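# Sort carabiners with sticking gates into the grey tray

## Task

Test the carabiners to find every one whose gate stays open after being pushed instead of springing closed. Place each such faulty carabiner in the grey tray, and leave each carabiner whose gate snaps shut lying on the table, not in the tray. At the end both grippers must have released everything and moved away, and every carabiner must stay in its correct place without the robot supporting it.

## Robot and tools

ROBOT. Two arms, left_arm and right_arm, each ending in a parallel two-finger gripper with a wrist camera. Root links in the scene frame: left_arm at (-0.041, +0.318, +0.146) m, right_arm at (-0.003, -0.298, +0.146) m. Both bases are tilted. Joint ranges (rad), base to gripper: waist -2.880 to 2.880, shoulder 0.000 to 3.142, elbow 0.000 to 3.019, wrist pitch -1.693 to 1.571, wrist yaw -1.571 to 1.571, wrist roll -2.094 to 2.094. Any mounting plates and the metal frame behind the arms are fixed obstacles.

FRAMES. One shared scene frame: origin on the table top midway between the arms, +x out over the table, +z up, left_arm on the +y side. The names left and right do not refer to image sides. Each gripper also has its own axes: fingers point along its +z, and they close and open along its y. The reported end_effector_position is the spot between the finger pads, roughly 1 cm behind the tips. Printed hand positions can be slightly wrong, more so at long reach.

THE 14-NUMBER ROW. Used by both execute_actions and move. Seven numbers for left_arm, then seven for right_arm, each in [-1, 1], always all 14 even if one arm stays still: dx, dy, dz, rx, ry, rz, opening. The first six are an offset, not a pose, written in that gripper's own axes. The reference is the gripper pose in the most recent result showing it; before any such result in a scene, and for the second or later call inside one reply, the reference is wherever the robot is when the motion begins. Scale: 1.0 equals 0.6 m of translation or 180 degrees of rotation; rx, ry, rz form a single rotation vector. Opening is absolute: +1 fully open (0.094 m), -1 closed. All zeros do not mean pause: they pull the gripper back to the reference pose.

execute_actions(actions, pictures). actions is a list holding at most one entry. Empty list: a look; no command, returns state plus camera images. Action: {"rows": [...], "steps": n} with 1 to 15 rows and n from 6 to 15 (default 15); each step lasts 1/30 s, row k is used on step k, the final row repeats for leftover steps, and every row is an offset from the same reference, not from the prior row. Wait: {"steps": n}, n up to 300, counted from the previous result so your reply time is included. pictures true adds images; otherwise images come only with a look. A refused call moves nothing.

move(target, speed). target is one 14-number row as above. speed is in m/s, 0.002 to 0.5, default 0.25; rotation allowed up to twice that in rad/s. Each gripper travels a straight line toward its target, both finishing together, over 0.5 to 10 s (longer paths are cut off at 10 s). Rotation takes the shorter direction. Paths ignore obstacles and the other arm, and real motion can lag, wander, or overshoot the speed near full extension. Opening is applied at the start. Result includes a move: line with the outcome (done, off_target, moving, held, fault), any limits (paced = the sent pose was clipped; held = some steps were blocked, after which motion may surge), and each gripper's distance to its target. Faster contact hits harder; aiming deeper past contact presses harder.

wait(seconds): 0 to 10 s of letting the scene run with no new command.

zoom_image(camera, region): camera is cam_high, cam_left_wrist or cam_right_wrist (each 896x504); region [x0, y0, x1, y1] in pixels from the top-left, no bigger than 504 by 504.

read_manual(section): only returns licence text; no motion.



CONTROL DETAILS. Each step, the commanded pose is clamped to within 70 mm and 16 degrees of the measured pose; position takes priority over orientation if both cannot be met. After an action, an arm continues only to its last clamped pose, so long reaches may need several actions. An action's result is captured 6 steps early; those remaining steps run while you compose the next reply. Arms tend to finish a centimetre or more low and can sag further on zero offsets; to hold an arm, send the correcting offset in a reply's first call and zeros in later ones.

RESULT LINES. State line per arm: end_effector_position (m) and end_effector_quat_wxyz. grip_measured: finger opening on the command scale (last Joint positions value is the opening in metres); readings may be off by about 1 mm. Hand target: where the controller is currently steering (only when nothing is kept back). HELD: steps where your row was partly or wholly withheld. pose unreachable: clearance check altered the named arm's command. too close: arms or plates near each other. Joint torques: raw drive output with offsets and noise. MOTOR HOT warns from 85 °C; at 100 °C an OVER-TEMPERATURE FAULT drops that arm until it cools. FAULT lines mean a stop.

GRIPPING. To hold, command an opening about 0.03 below grip_measured for a firm grip, less for a lighter one. Pad force tops out near 50 to 62 N, weaker on very thin parts.

AVOID. Knocking or placing anything off the table, arms striking or pushing each other, drops, slips, slams and forceful pushes, and holding loads long enough to overheat. Occasional external tugs on held parts or nudges to loose objects may happen.

Each tool is called after "Call:" as name(argument=value, ...) on one line, values as JSON.

## Session

Call:
execute_actions(actions=[])

Scene clock: 0.00 s of 6000.00 s.
left_arm: end_effector_position=(+0.0984, +0.6169, +0.1366) grip_measured=+1.000 end_effector_quat_wxyz=(-0.029, +0.866, -0.494, +0.075) | right_arm: end_effector_position=(+0.2894, -0.2592, +0.1512) grip_measured=+1.000 end_effector_quat_wxyz=(+0.042, +0.903, -0.419, -0.087)
Joint positions: left_arm=[ 1.814  0.86   0.583 -0.956  0.733 -0.545  0.094] | right_arm=[ 0.462  0.98   0.656 -1.169  0.517 -1.659  0.094]
Joint velocities: left_arm=[ 0.005 -0.005 -0.012 -0.002 -0.022  0.007  0.   ] | right_arm=[-0.015 -0.015 -0.007 -0.007  0.022 -0.037  0.   ]
Joint torques (N m, as the arm reports them, + toward a larger angle): no reading
Motor temperatures (°C, as the motors report them): left_arm=[24 22 24 23 24 24] | right_arm=[24 21 21 22 23 22]
Hand target (left_arm): +0.101, +0.624, +0.140; -0.034, +0.863, -0.498, +0.072
Hand target (right_arm): +0.300, -0.258, +0.157; +0.032, +0.901, -0.425, -0.081

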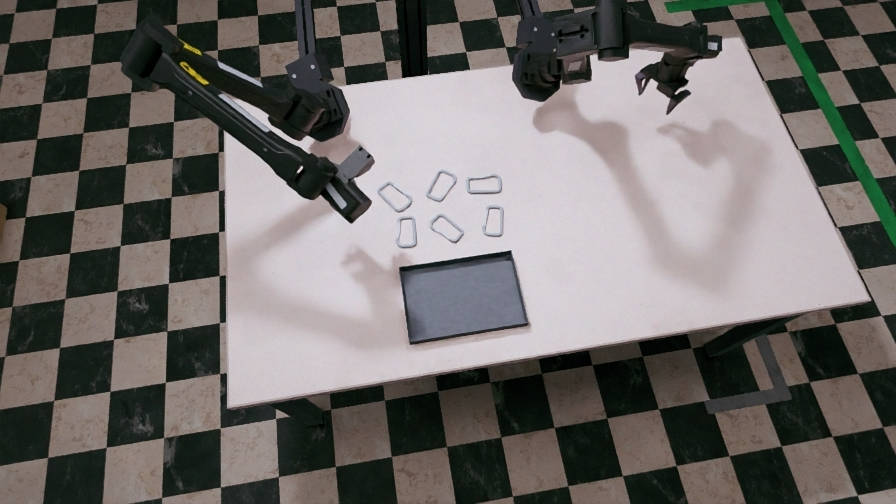

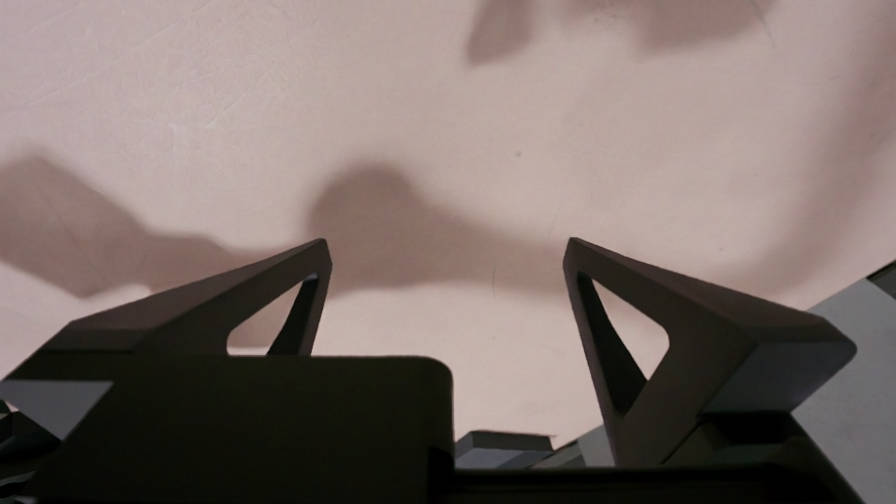

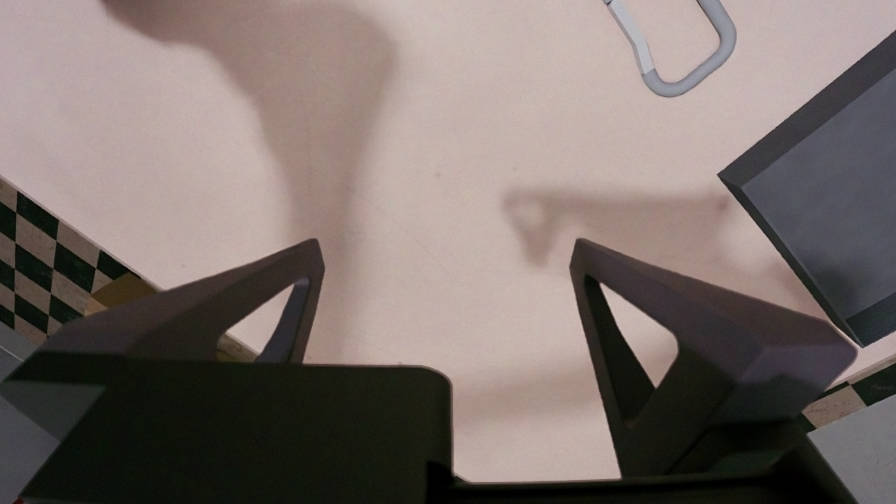

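Call:
zoom_image(camera="cam_high", region=[360, 150, 540, 270])

Region (360, 150, 540, 270) of cam_high's 896x504 image, scaled by 2.800, with more detail than that image has.

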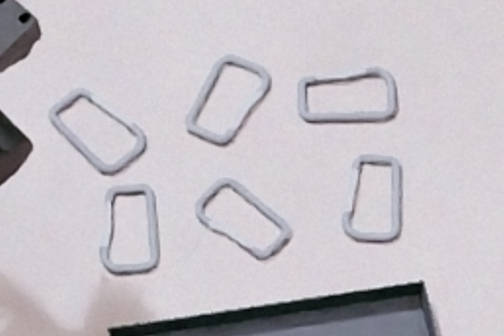

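Call:
move(target=[0,0,0,0,0,0,1,-0.4085,-0.1338,-0.1375,0.0276,0.0572,-0.2756,1])

Scene clock: 3.80 s of 6000.00 s.
left_arm: end_effector_position=(+0.0984, +0.6169, +0.1366) grip_measured=+1.000 end_effector_quat_wxyz=(-0.029, +0.866, -0.494, +0.075) | right_arm: end_effector_position=(+0.2048, -0.0367, +0.2305) grip_measured=+1.000 end_effector_quat_wxyz=(+0.023, +1.000, -0.003, +0.003)
Joint positions: left_arm=[ 1.814  0.86   0.583 -0.956  0.733 -0.545  0.094] | right_arm=[ 1.235  1.574  0.928 -1.285  0.613 -1.642  0.094]
Joint velocities: left_arm=[ 0.005 -0.024 -0.007  0.007 -0.007 -0.051  0.   ] | right_arm=[ 0.005  0.015 -0.012 -0.002  0.051 -0.066  0.   ]
Joint torques (N m, as the arm reports them, + toward a larger angle): left_arm=[ 1.95 -5.93  7.32  0.43 -0.07  0.02] | right_arm=[ 6.78 -5.73  9.74 -0.31 -0.19 -0.09]
Motor temperatures (°C, as the motors report them): left_arm=[24 22 25 23 24 24] | right_arm=[24 21 22 22 23 22]
Hand target (left_arm): +0.098, +0.617, +0.137; -0.029, +0.866, -0.494, +0.075
Hand target (right_arm): +0.215, -0.022, +0.248; +0.005, +1.000, -0.001, +0.007
Off the commanded pose (left_arm): 0.000 m, 0 deg.
Off the commanded pose (right_arm): 0.026 m, 3 deg.
Kept back: nothing.
move: off_target (right_arm)

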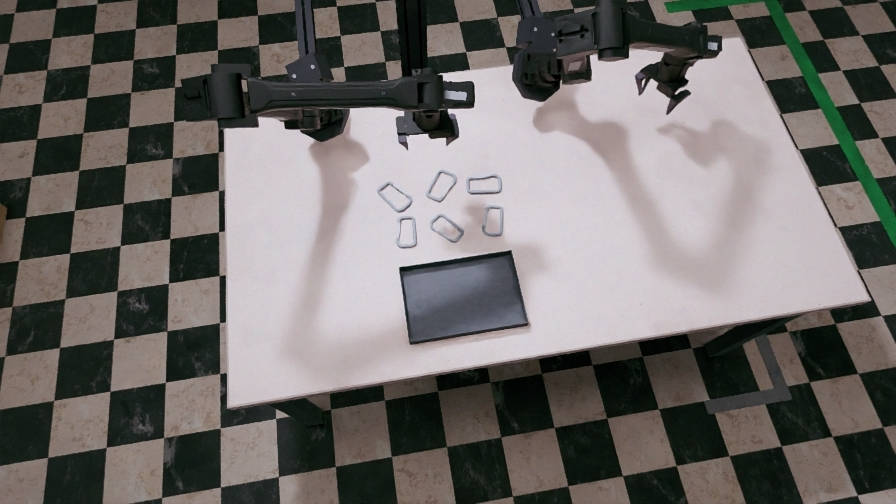

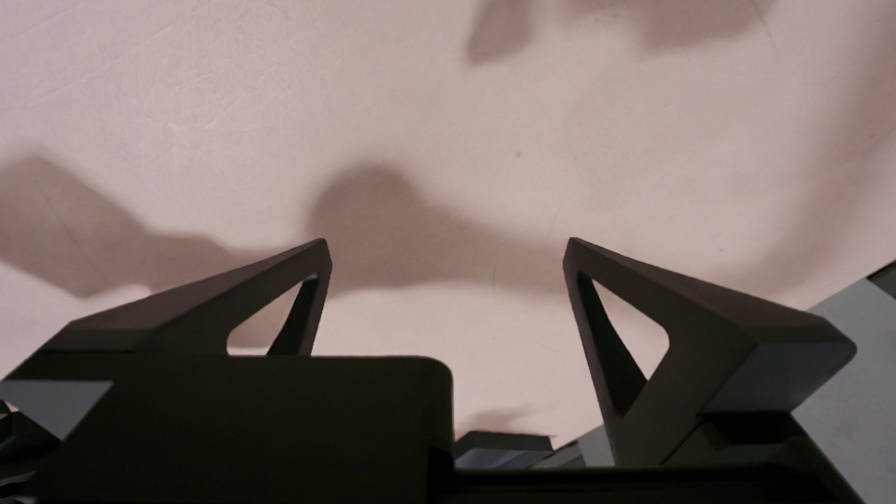

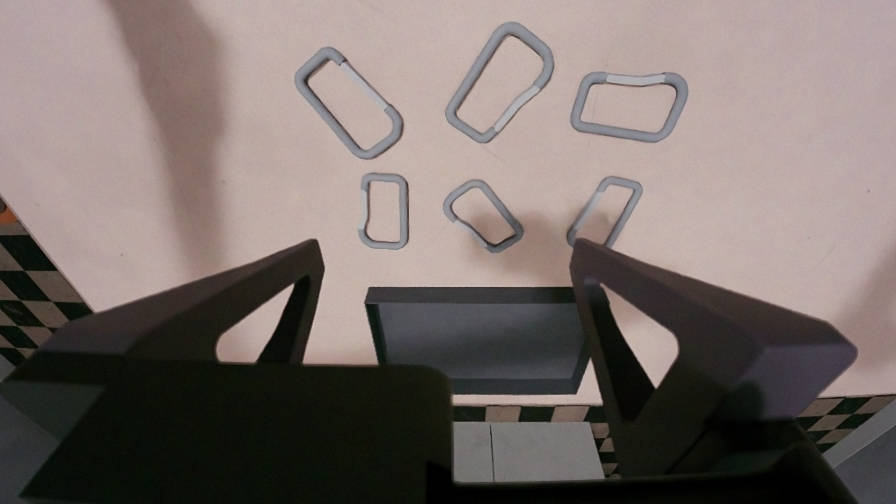

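Call:
zoom_image(camera="cam_right_wrist", region=[280, 10, 500, 260])

Call:
zoom_image(camera="cam_right_wrist", region=[430, 10, 700, 260])

Region (280, 10, 500, 260) of cam_right_wrist's 896x504 image, scaled by 2.016, with more detail than that image has; it fills the left 444 columns of this view, and the rest is white.

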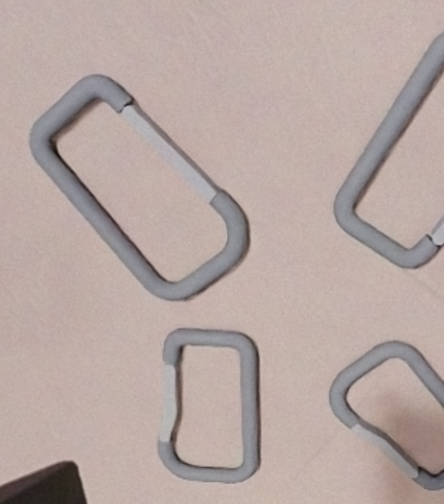

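Region (430, 10, 700, 260) of cam_right_wrist's 896x504 image, scaled by 1.867, with more detail than that image has; it fills the top 467 rows of this view, and the rest is white.

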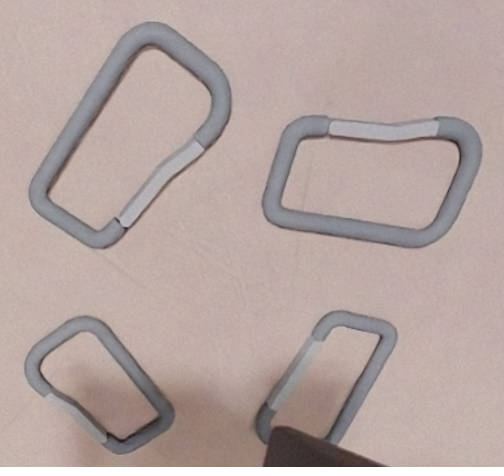

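Call:
move(target=[0,0,0,0,0,0,1,0.1828,0.1232,0.2748,0.0146,0,0.017,0.5])

Scene clock: 7.67 s of 6000.00 s.
left_arm: end_effector_position=(+0.0984, +0.6169, +0.1366) grip_measured=+1.000 end_effector_quat_wxyz=(-0.029, +0.866, -0.494, +0.075) | right_arm: end_effector_position=(+0.2985, -0.1276, +0.0665) grip_measured=+0.503 end_effector_quat_wxyz=(+0.074, +0.993, -0.090, -0.015)
Joint positions: left_arm=[ 1.814  0.86   0.583 -0.956  0.733 -0.545  0.094] | right_arm=[ 0.667  1.557  0.74  -0.807  0.728 -2.092  0.071]
Joint velocities: left_arm=[-0.015 -0.005 -0.002 -0.007  0.022 -0.022  0.   ] | right_arm=[-0.005  0.005 -0.012 -0.012 -0.037 -0.051  0.   ]
Joint torques (N m, as the arm reports them, + toward a larger angle): left_arm=[ 1.99 -5.9   7.32  0.43 -0.07  0.01] | right_arm=[ 6.36 -8.14  5.38  0.86 -0.15 -0.09]
Motor temperatures (°C, as the motors report them): left_arm=[24 22 25 23 24 24] | right_arm=[24 21 23 22 23 22]
Hand target (left_arm): +0.098, +0.617, +0.137; -0.029, +0.866, -0.494, +0.075
Hand target (right_arm): +0.310, -0.118, +0.071; +0.063, +0.994, -0.091, -0.004
Off the commanded pose (left_arm): 0.000 m, 0 deg.
Off the commanded pose (right_arm): 0.019 m, 11 deg.
joint sent to its limit (right arm) — the command would take joint 6 (wrist roll) past its lower limit, so that joint was sent only as far as its limit.
Kept back: nothing.
move: off_target (right_arm)

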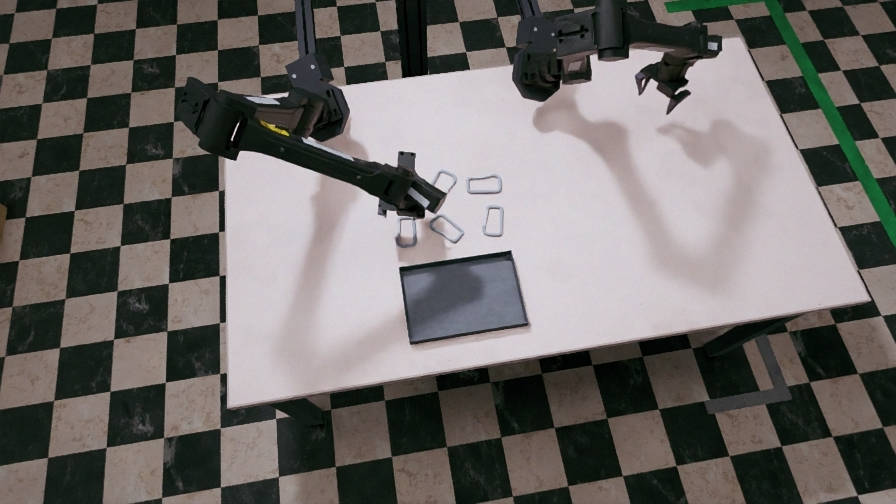

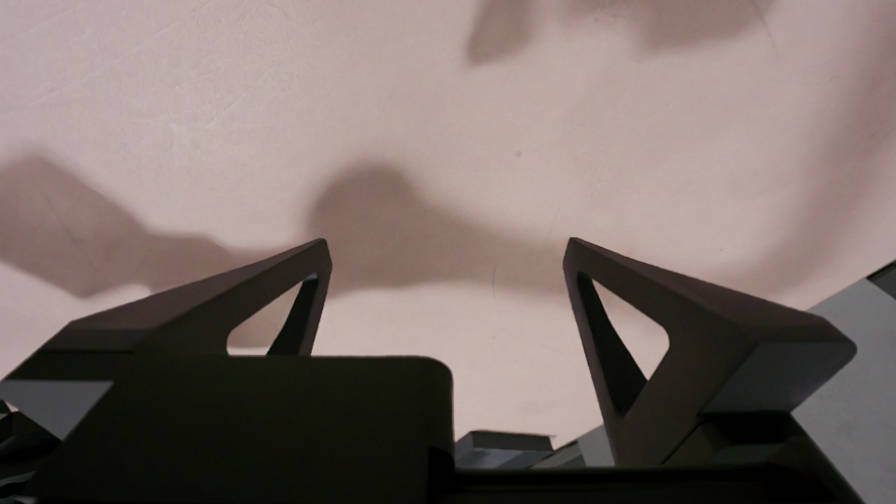

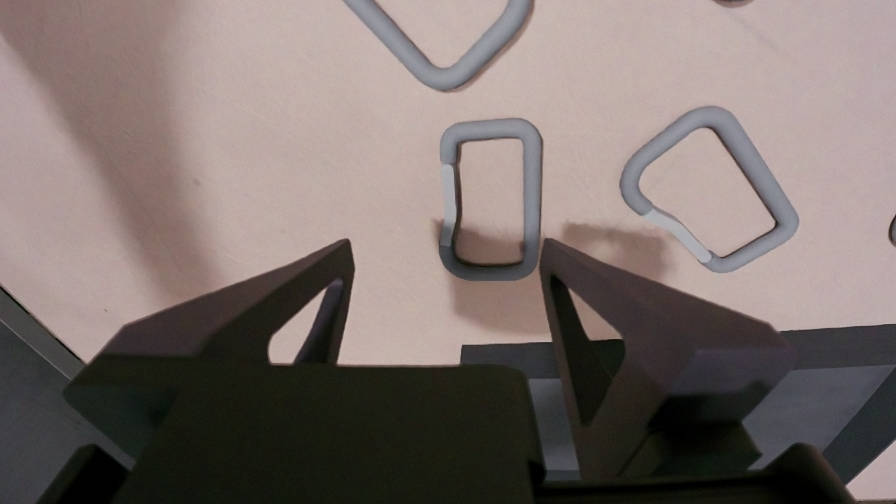

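Call:
move(target=[0,0,0,0,0,0,1,-0.2102,-0.1862,-0.0247,0.0482,-0.0053,0.1388,0.5])

Scene clock: 9.63 s of 6000.00 s.
left_arm: end_effector_position=(+0.0984, +0.6169, +0.1366) grip_measured=+1.000 end_effector_quat_wxyz=(-0.029, +0.866, -0.494, +0.075) | right_arm: end_effector_position=(+0.1878, -0.0156, +0.0586) grip_measured=+0.503 end_effector_quat_wxyz=(+0.023, +0.958, -0.285, -0.000)
Joint positions: left_arm=[ 1.814  0.86   0.583 -0.956  0.733 -0.545  0.094] | right_arm=[ 0.994  1.86   0.757 -0.658  0.661 -1.356  0.071]
Joint velocities: left_arm=[ 0.015 -0.005 -0.002 -0.002  0.022 -0.066  0.   ] | right_arm=[-0.005 -0.005 -0.007  0.012 -0.007  0.11   0.   ]
Joint torques (N m, as the arm reports them, + toward a larger angle): left_arm=[ 2.   -5.9   7.32  0.44 -0.07  0.02] | right_arm=[ 7.92 -8.38  6.38  0.91 -0.2   0.14]
Motor temperatures (°C, as the motors report them): left_arm=[24 22 25 23 24 24] | right_arm=[24 21 23 22 23 22]
Hand target (left_arm): +0.098, +0.617, +0.137; -0.029, +0.866, -0.494, +0.075
Hand target (right_arm): +0.199, +0.005, +0.066; +0.001, +0.953, -0.303, +0.004
Off the commanded pose (left_arm): 0.000 m, 0 deg.
Off the commanded pose (right_arm): 0.024 m, 3 deg.
Kept back: nothing.
move: off_target (right_arm)

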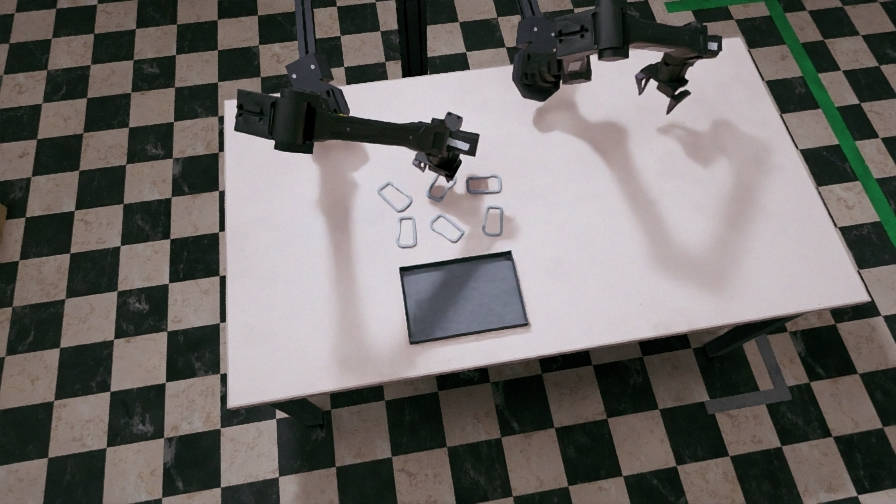

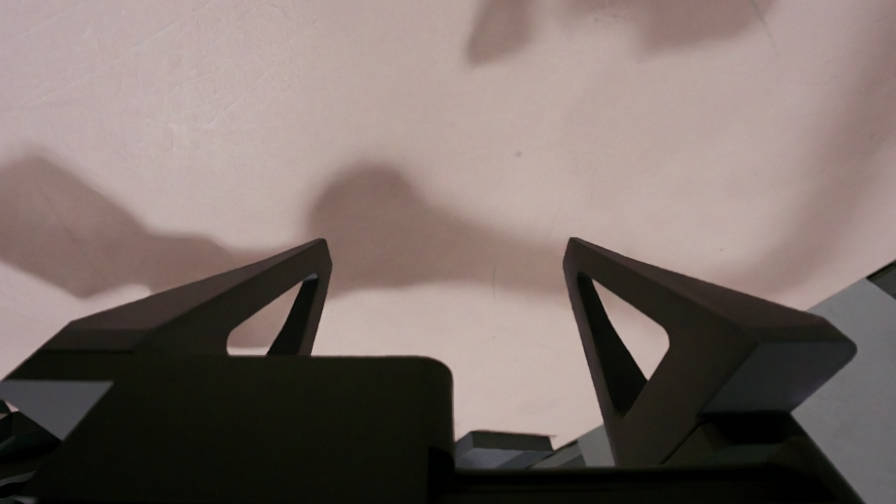

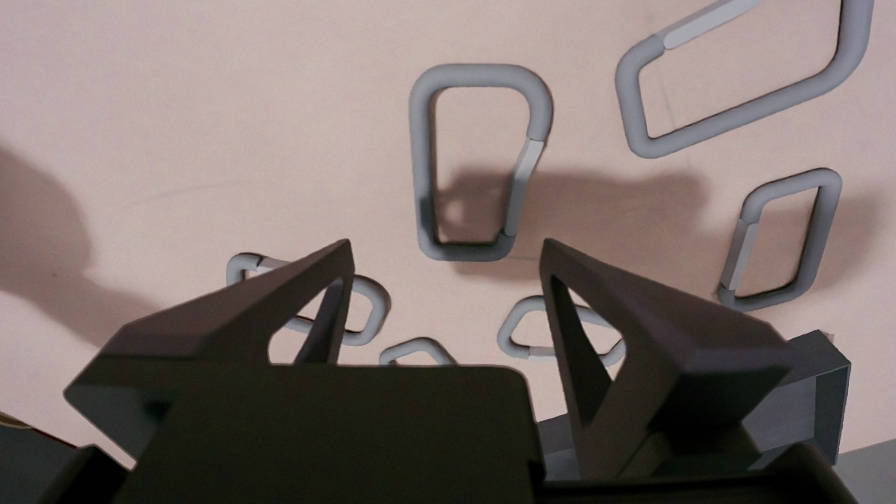

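Call:
move(target=[0,0,0,0,0,0,1,-0.025,-0.055,0.033,0.028,-0.009,0.02,0.5], speed=0.1)

Scene clock: 10.97 s of 6000.00 s.
left_arm: end_effector_position=(+0.0984, +0.6169, +0.1366) grip_measured=+1.000 end_effector_quat_wxyz=(-0.029, +0.866, -0.494, +0.075) | right_arm: end_effector_position=(+0.1863, +0.0095, +0.0388) grip_measured=+0.503 end_effector_quat_wxyz=(-0.014, +0.950, -0.311, +0.001)
Joint positions: left_arm=[ 1.814  0.86   0.583 -0.956  0.733 -0.545  0.094] | right_arm=[ 0.983  1.924  0.757 -0.493  0.658 -1.374  0.071]
Joint velocities: left_arm=[-0.005 -0.005  0.002 -0.017 -0.022 -0.007  0.   ] | right_arm=[-0.015 -0.015 -0.007  0.007  0.007 -0.066 -0.002]
Joint torques (N m, as the arm reports them, + toward a larger angle): left_arm=[ 1.99 -5.93  7.33  0.44 -0.07  0.02] | right_arm=[ 6.89 -8.74  4.95  1.3  -0.46 -0.08]
Motor temperatures (°C, as the motors report them): left_arm=[24 22 25 23 24 24] | right_arm=[24 21 23 22 23 22]
Hand target (left_arm): +0.098, +0.617, +0.137; -0.029, +0.866, -0.494, +0.075
Hand target (right_arm): +0.194, +0.019, +0.038; -0.023, +0.949, -0.316, +0.000
Off the commanded pose (left_arm): 0.000 m, 0 deg.
Off the commanded pose (right_arm): 0.012 m, 1 deg.
Kept back: nothing.
move: off_target (right_arm)

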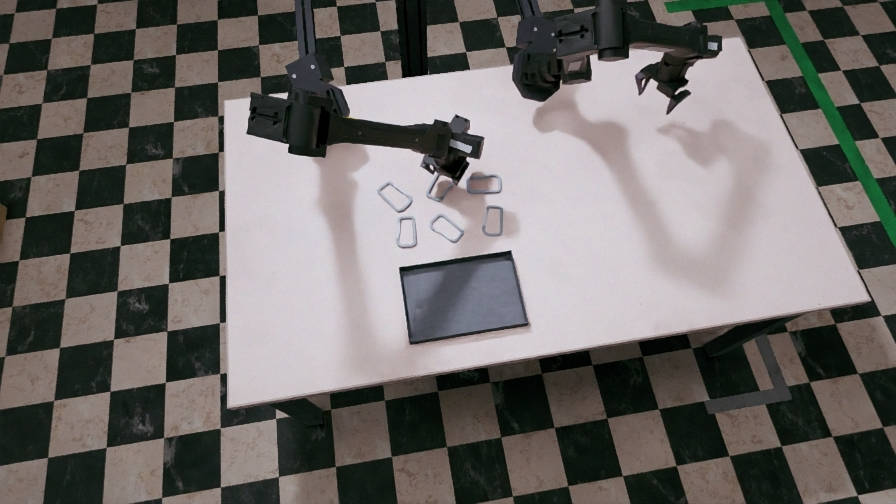

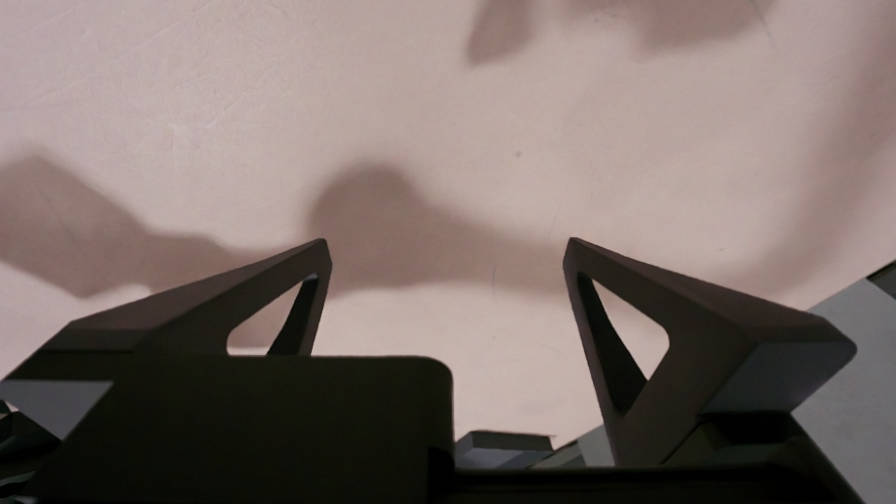

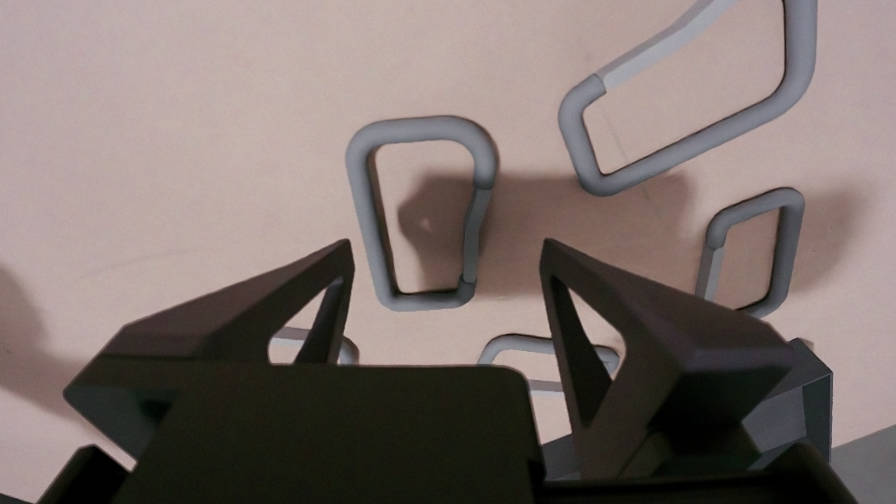

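Call:
move(target=[0,0,0,0,0,0,1,0.0095,-0.002,0.03,-0.003,0,-0.003,0.5], speed=0.05)

Scene clock: 12.07 s of 6000.00 s.
left_arm: end_effector_position=(+0.0984, +0.6169, +0.1366) grip_measured=+1.000 end_effector_quat_wxyz=(-0.029, +0.866, -0.494, +0.075) | right_arm: end_effector_position=(+0.1903, +0.0061, +0.0247) grip_measured=+0.503 end_effector_quat_wxyz=(-0.007, +0.951, -0.308, -0.001)
Joint positions: left_arm=[ 1.814  0.86   0.583 -0.956  0.733 -0.545  0.094] | right_arm=[ 0.947  1.946  0.757 -0.461  0.658 -1.414  0.071]
Joint velocities: left_arm=[-0.005 -0.005 -0.012 -0.012  0.007 -0.007  0.   ] | right_arm=[-0.005 -0.015 -0.012  0.002 -0.007 -0.022 -0.   ]
Joint torques (N m, as the arm reports them, + toward a larger angle): left_arm=[ 2.   -5.94  7.31  0.43 -0.07  0.01] | right_arm=[ 6.96 -8.88  3.56  1.17 -0.29 -0.08]
Motor temperatures (°C, as the motors report them): left_arm=[24 22 25 23 24 24] | right_arm=[24 21 23 22 23 22]
Hand target (left_arm): +0.098, +0.617, +0.137; -0.029, +0.866, -0.494, +0.075
Hand target (right_arm): +0.191, +0.008, +0.021; -0.009, +0.952, -0.306, -0.001
Off the commanded pose (left_arm): 0.000 m, 0 deg.
Off the commanded pose (right_arm): 0.004 m, 0 deg.
Kept back: nothing.
move: done

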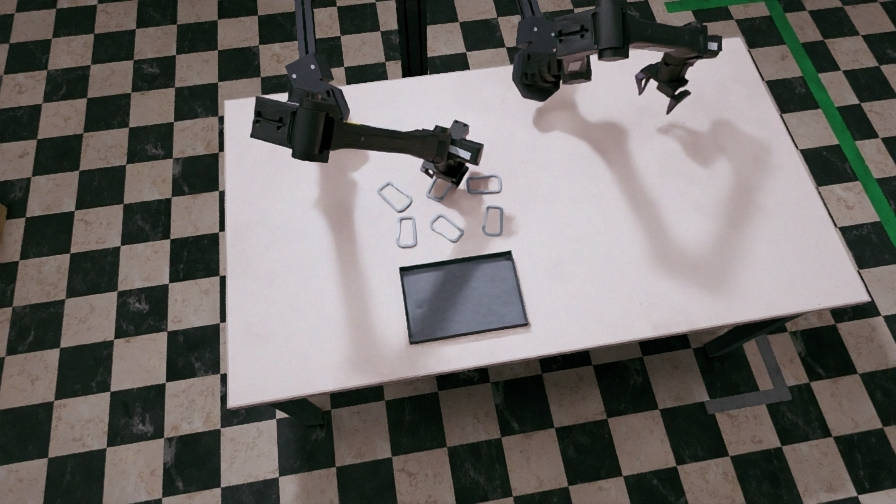

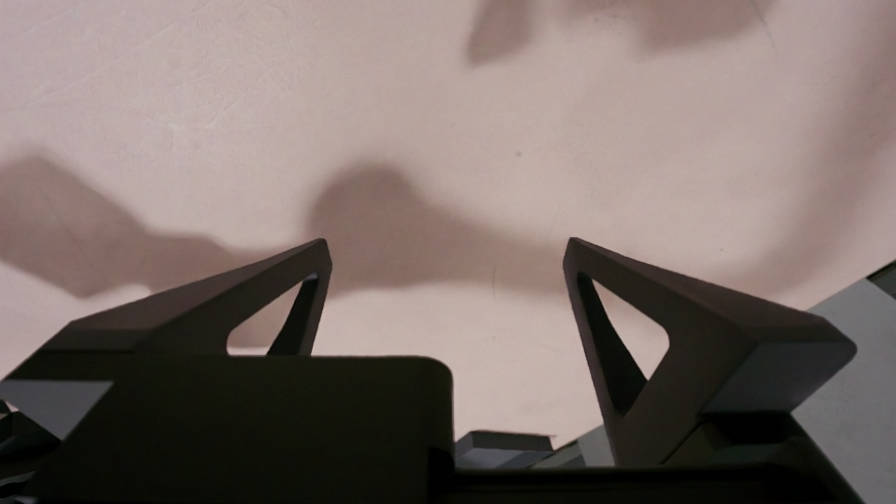

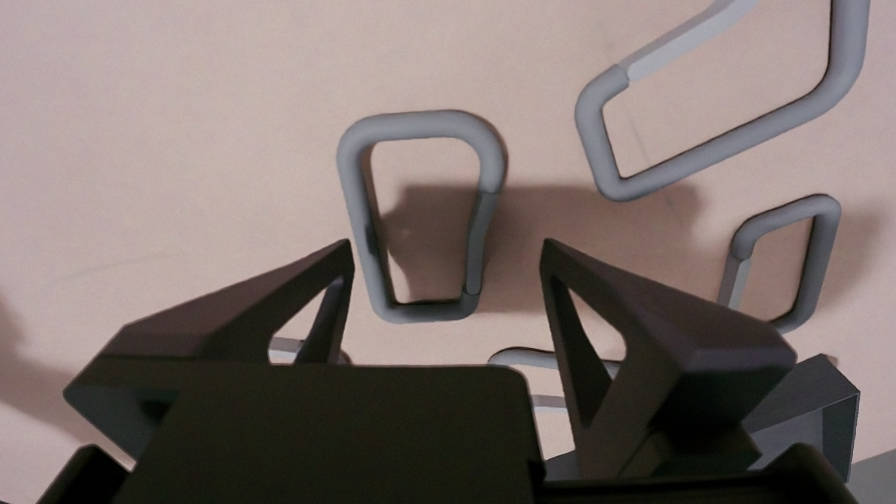

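Call:
move(target=[0,0,0,0,0,0,1,-0.002,0.022,0.02,0,0,0,0.75], speed=0.04)

Scene clock: 13.10 s of 6000.00 s.
left_arm: end_effector_position=(+0.0984, +0.6169, +0.1366) grip_measured=+1.000 end_effector_quat_wxyz=(-0.029, +0.866, -0.494, +0.075) | right_arm: end_effector_position=(+0.1825, -0.0010, +0.0183) grip_measured=+0.747 end_effector_quat_wxyz=(-0.009, +0.951, -0.310, -0.001)
Joint positions: left_arm=[ 1.814  0.86   0.583 -0.956  0.733 -0.545  0.094] | right_arm=[ 0.944  1.952  0.725 -0.416  0.658 -1.416  0.082]
Joint velocities: left_arm=[-0.005  0.005 -0.017  0.002 -0.007  0.037  0.   ] | right_arm=[-0.005 -0.005  0.002  0.002 -0.051 -0.007 -0.001]
Joint torques (N m, as the arm reports them, + toward a larger angle): left_arm=[ 1.95 -5.94  7.3   0.43 -0.07  0.02] | right_arm=[ 6.59 -8.04  2.88  1.3  -0.29 -0.08]
Motor temperatures (°C, as the motors report them): left_arm=[24 22 25 23 24 24] | right_arm=[24 21 22 22 23 22]
Hand target (left_arm): +0.098, +0.617, +0.137; -0.029, +0.866, -0.494, +0.075
Hand target (right_arm): +0.181, -0.004, +0.013; -0.007, +0.951, -0.308, -0.001
Off the commanded pose (left_arm): 0.000 m, 0 deg.
Off the commanded pose (right_arm): 0.006 m, 0 deg.
Kept back: nothing.
move: done

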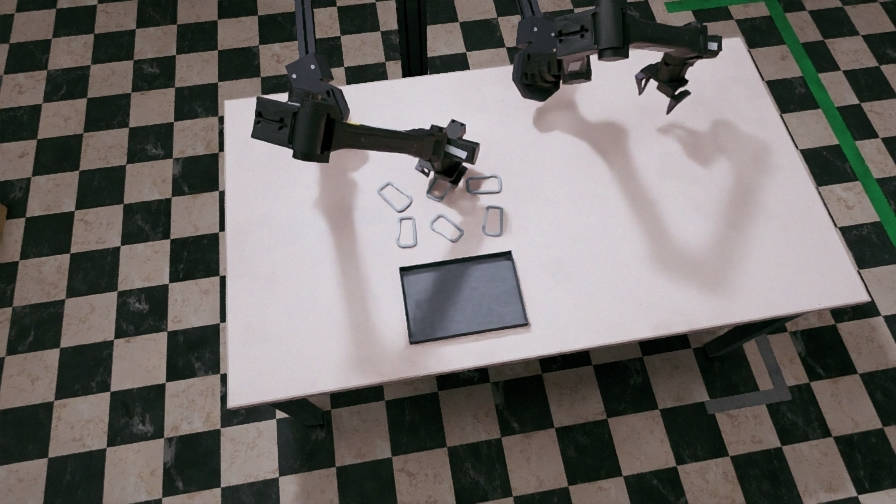

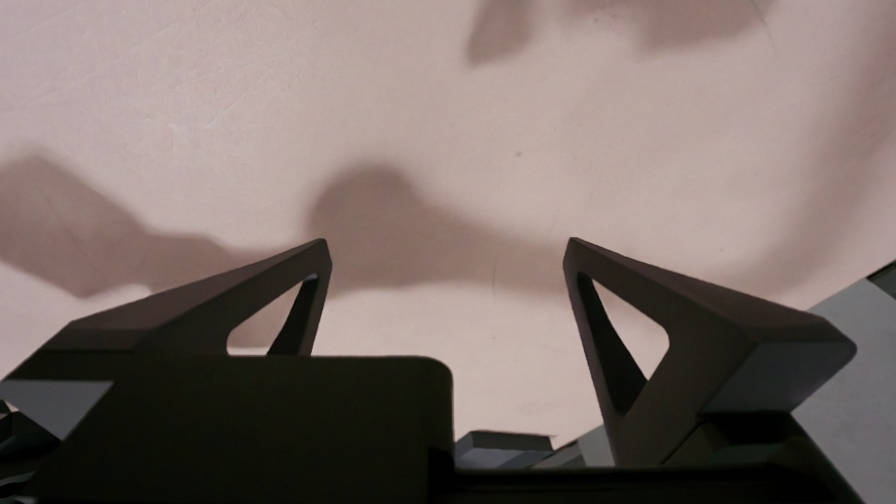

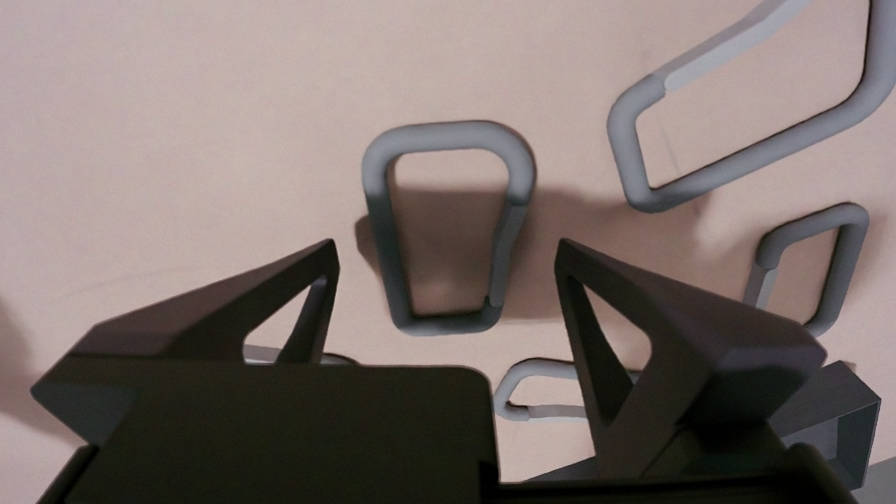

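Call:
move(target=[0,0,0,0,0,0,1,-0.003,0,0.017,0,0,0,0.75], speed=0.03)

Call:
move(target=[0,0,0,0,0,0,1,0,0,0,0,0,0,-0.2], speed=0.03)

Scene clock: 14.13 s of 6000.00 s.
left_arm: end_effector_position=(+0.0984, +0.6169, +0.1366) grip_measured=+1.000 end_effector_quat_wxyz=(-0.029, +0.866, -0.494, +0.075) | right_arm: end_effector_position=(+0.1798, -0.0001, +0.0128) grip_measured=+0.747 end_effector_quat_wxyz=(-0.008, +0.951, -0.310, -0.001)
Joint positions: left_arm=[ 1.814  0.86   0.583 -0.956  0.733 -0.545  0.094] | right_arm=[ 0.941  1.97   0.725 -0.397  0.658 -1.419  0.082]
Joint velocities: left_arm=[-0.005 -0.015 -0.002  0.002  0.007  0.007  0.   ] | right_arm=[ 0.005 -0.005 -0.002 -0.002 -0.051 -0.095  0.   ]
Joint torques (N m, as the arm reports them, + toward a larger angle): left_arm=[ 2.01 -5.96  7.31  0.43 -0.07  0.01] | right_arm=[ 6.61 -8.63  3.19  1.33 -0.28 -0.07]
Motor temperatures (°C, as the motors report them): left_arm=[24 22 25 23 24 24] | right_arm=[24 21 22 22 23 22]
Hand target (left_arm): +0.098, +0.617, +0.137; -0.029, +0.866, -0.494, +0.075
Hand target (right_arm): +0.181, +0.000, +0.008; -0.009, +0.951, -0.310, -0.001
Off the commanded pose (left_arm): 0.000 m, 0 deg.
Off the commanded pose (right_arm): 0.005 m, 0 deg.
Kept back: nothing.
move: done

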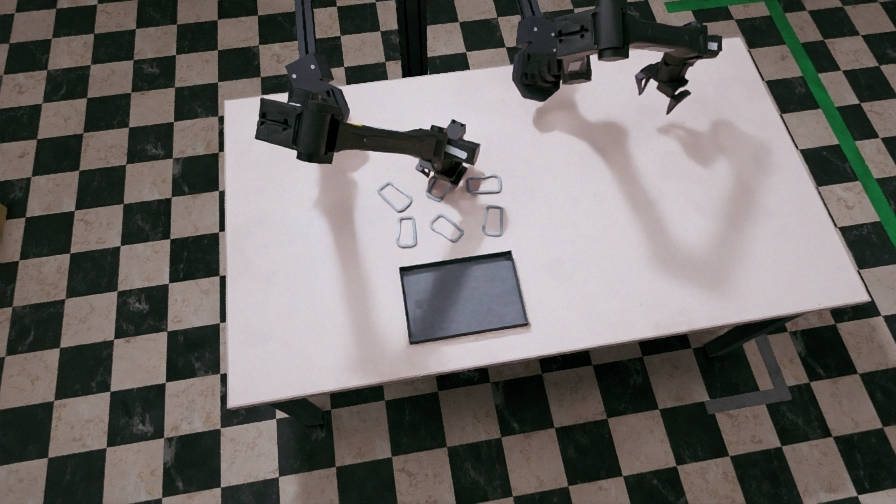

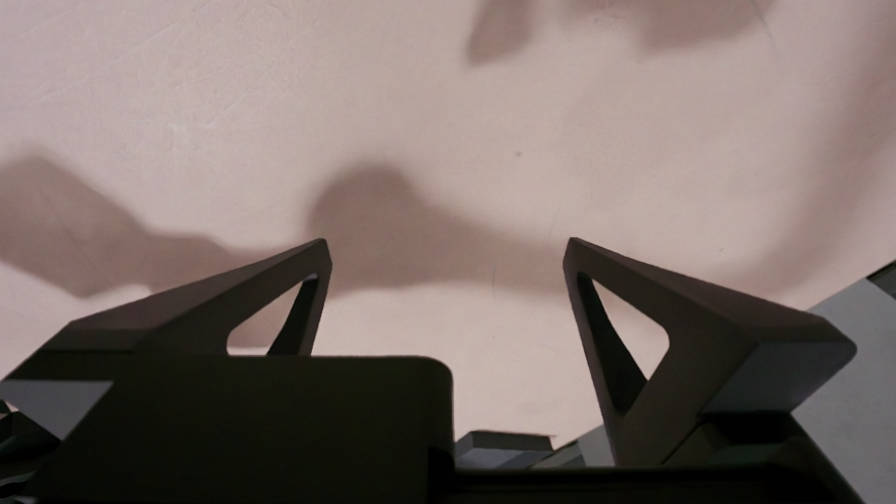

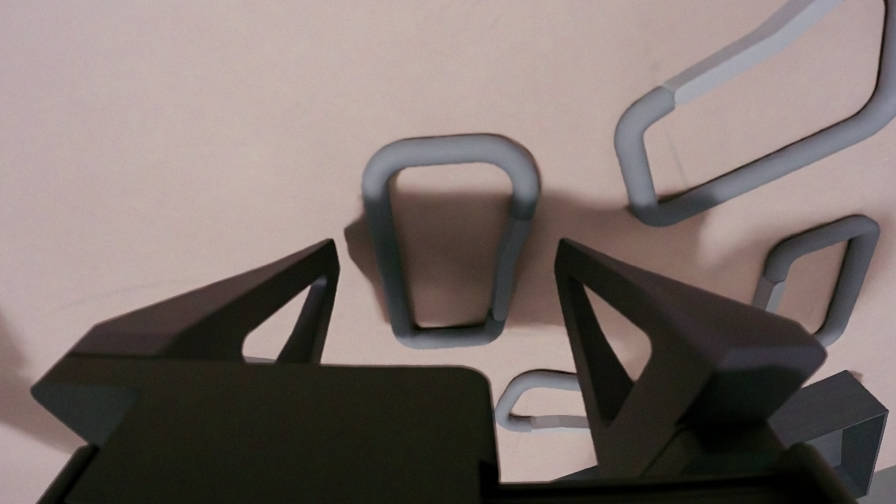

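Scene clock: 14.63 s of 6000.00 s.
left_arm: end_effector_position=(+0.0984, +0.6169, +0.1366) grip_measured=+1.000 end_effector_quat_wxyz=(-0.029, +0.866, -0.494, +0.075) | right_arm: end_effector_position=(+0.1798, -0.0001, +0.0128) grip_measured=-0.197 end_effector_quat_wxyz=(-0.008, +0.951, -0.310, -0.001)
Joint positions: left_arm=[ 1.814  0.86   0.583 -0.956  0.733 -0.545  0.094] | right_arm=[ 0.941  1.97   0.725 -0.397  0.658 -1.419  0.038]
Joint velocities: left_arm=[ 0.005 -0.015 -0.007 -0.012 -0.022  0.037  0.   ] | right_arm=[-0.005  0.005 -0.012 -0.012  0.022 -0.007 -0.001]
Joint torques (N m, as the arm reports them, + toward a larger angle): left_arm=[ 1.97 -5.95  7.31  0.43 -0.07  0.02] | right_arm=[ 7.31 -9.23  3.19  0.55 -0.32  0.03]
Motor temperatures (°C, as the motors report them): left_arm=[24 22 25 23 24 24] | right_arm=[24 21 22 22 23 22]
Hand target (left_arm): +0.098, +0.617, +0.137; -0.029, +0.866, -0.494, +0.075
Hand target (right_arm): +0.180, -0.000, +0.013; -0.008, +0.951, -0.310, -0.001
Off the commanded pose (left_arm): 0.000 m, 0 deg.
Off the commanded pose (right_arm): 0.000 m, 0 deg.
Kept back: nothing.
move: done

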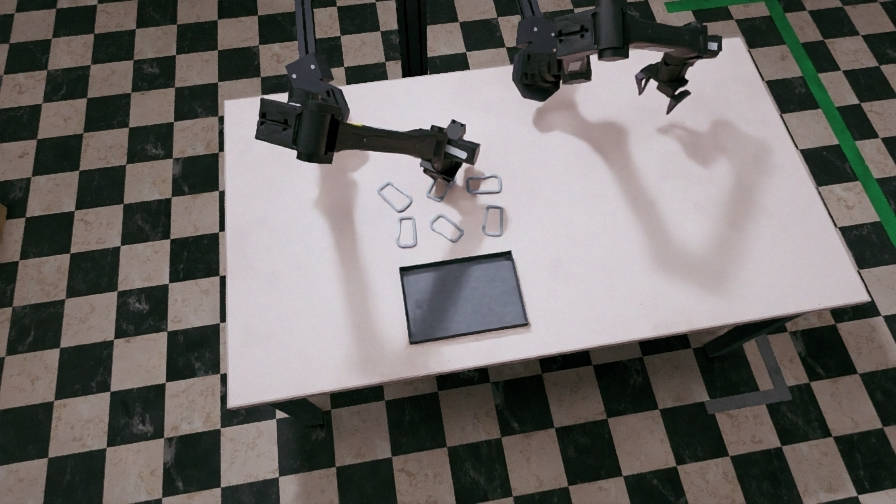

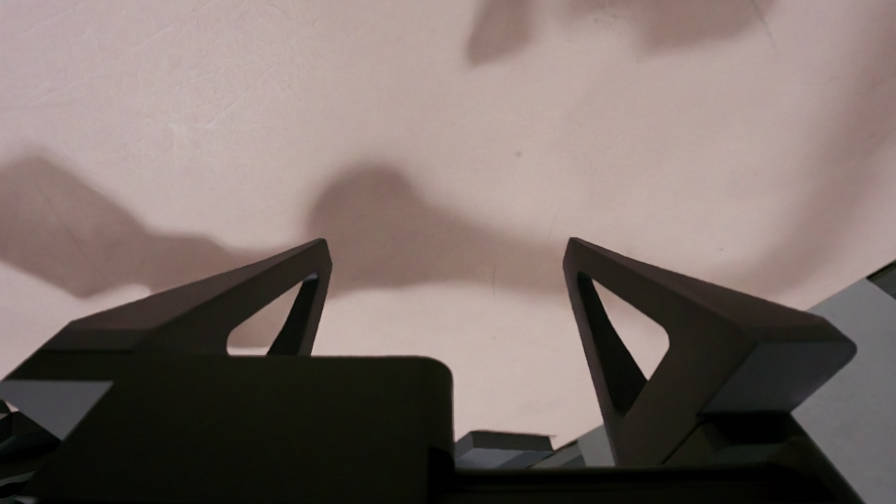

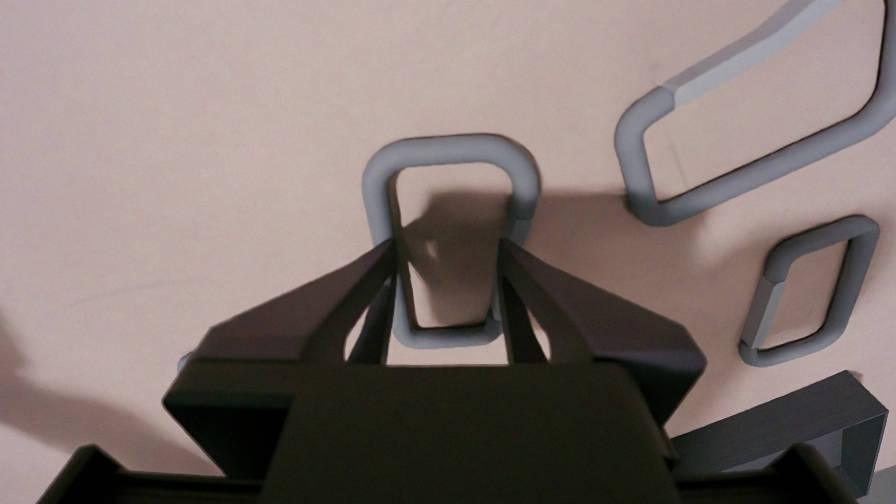

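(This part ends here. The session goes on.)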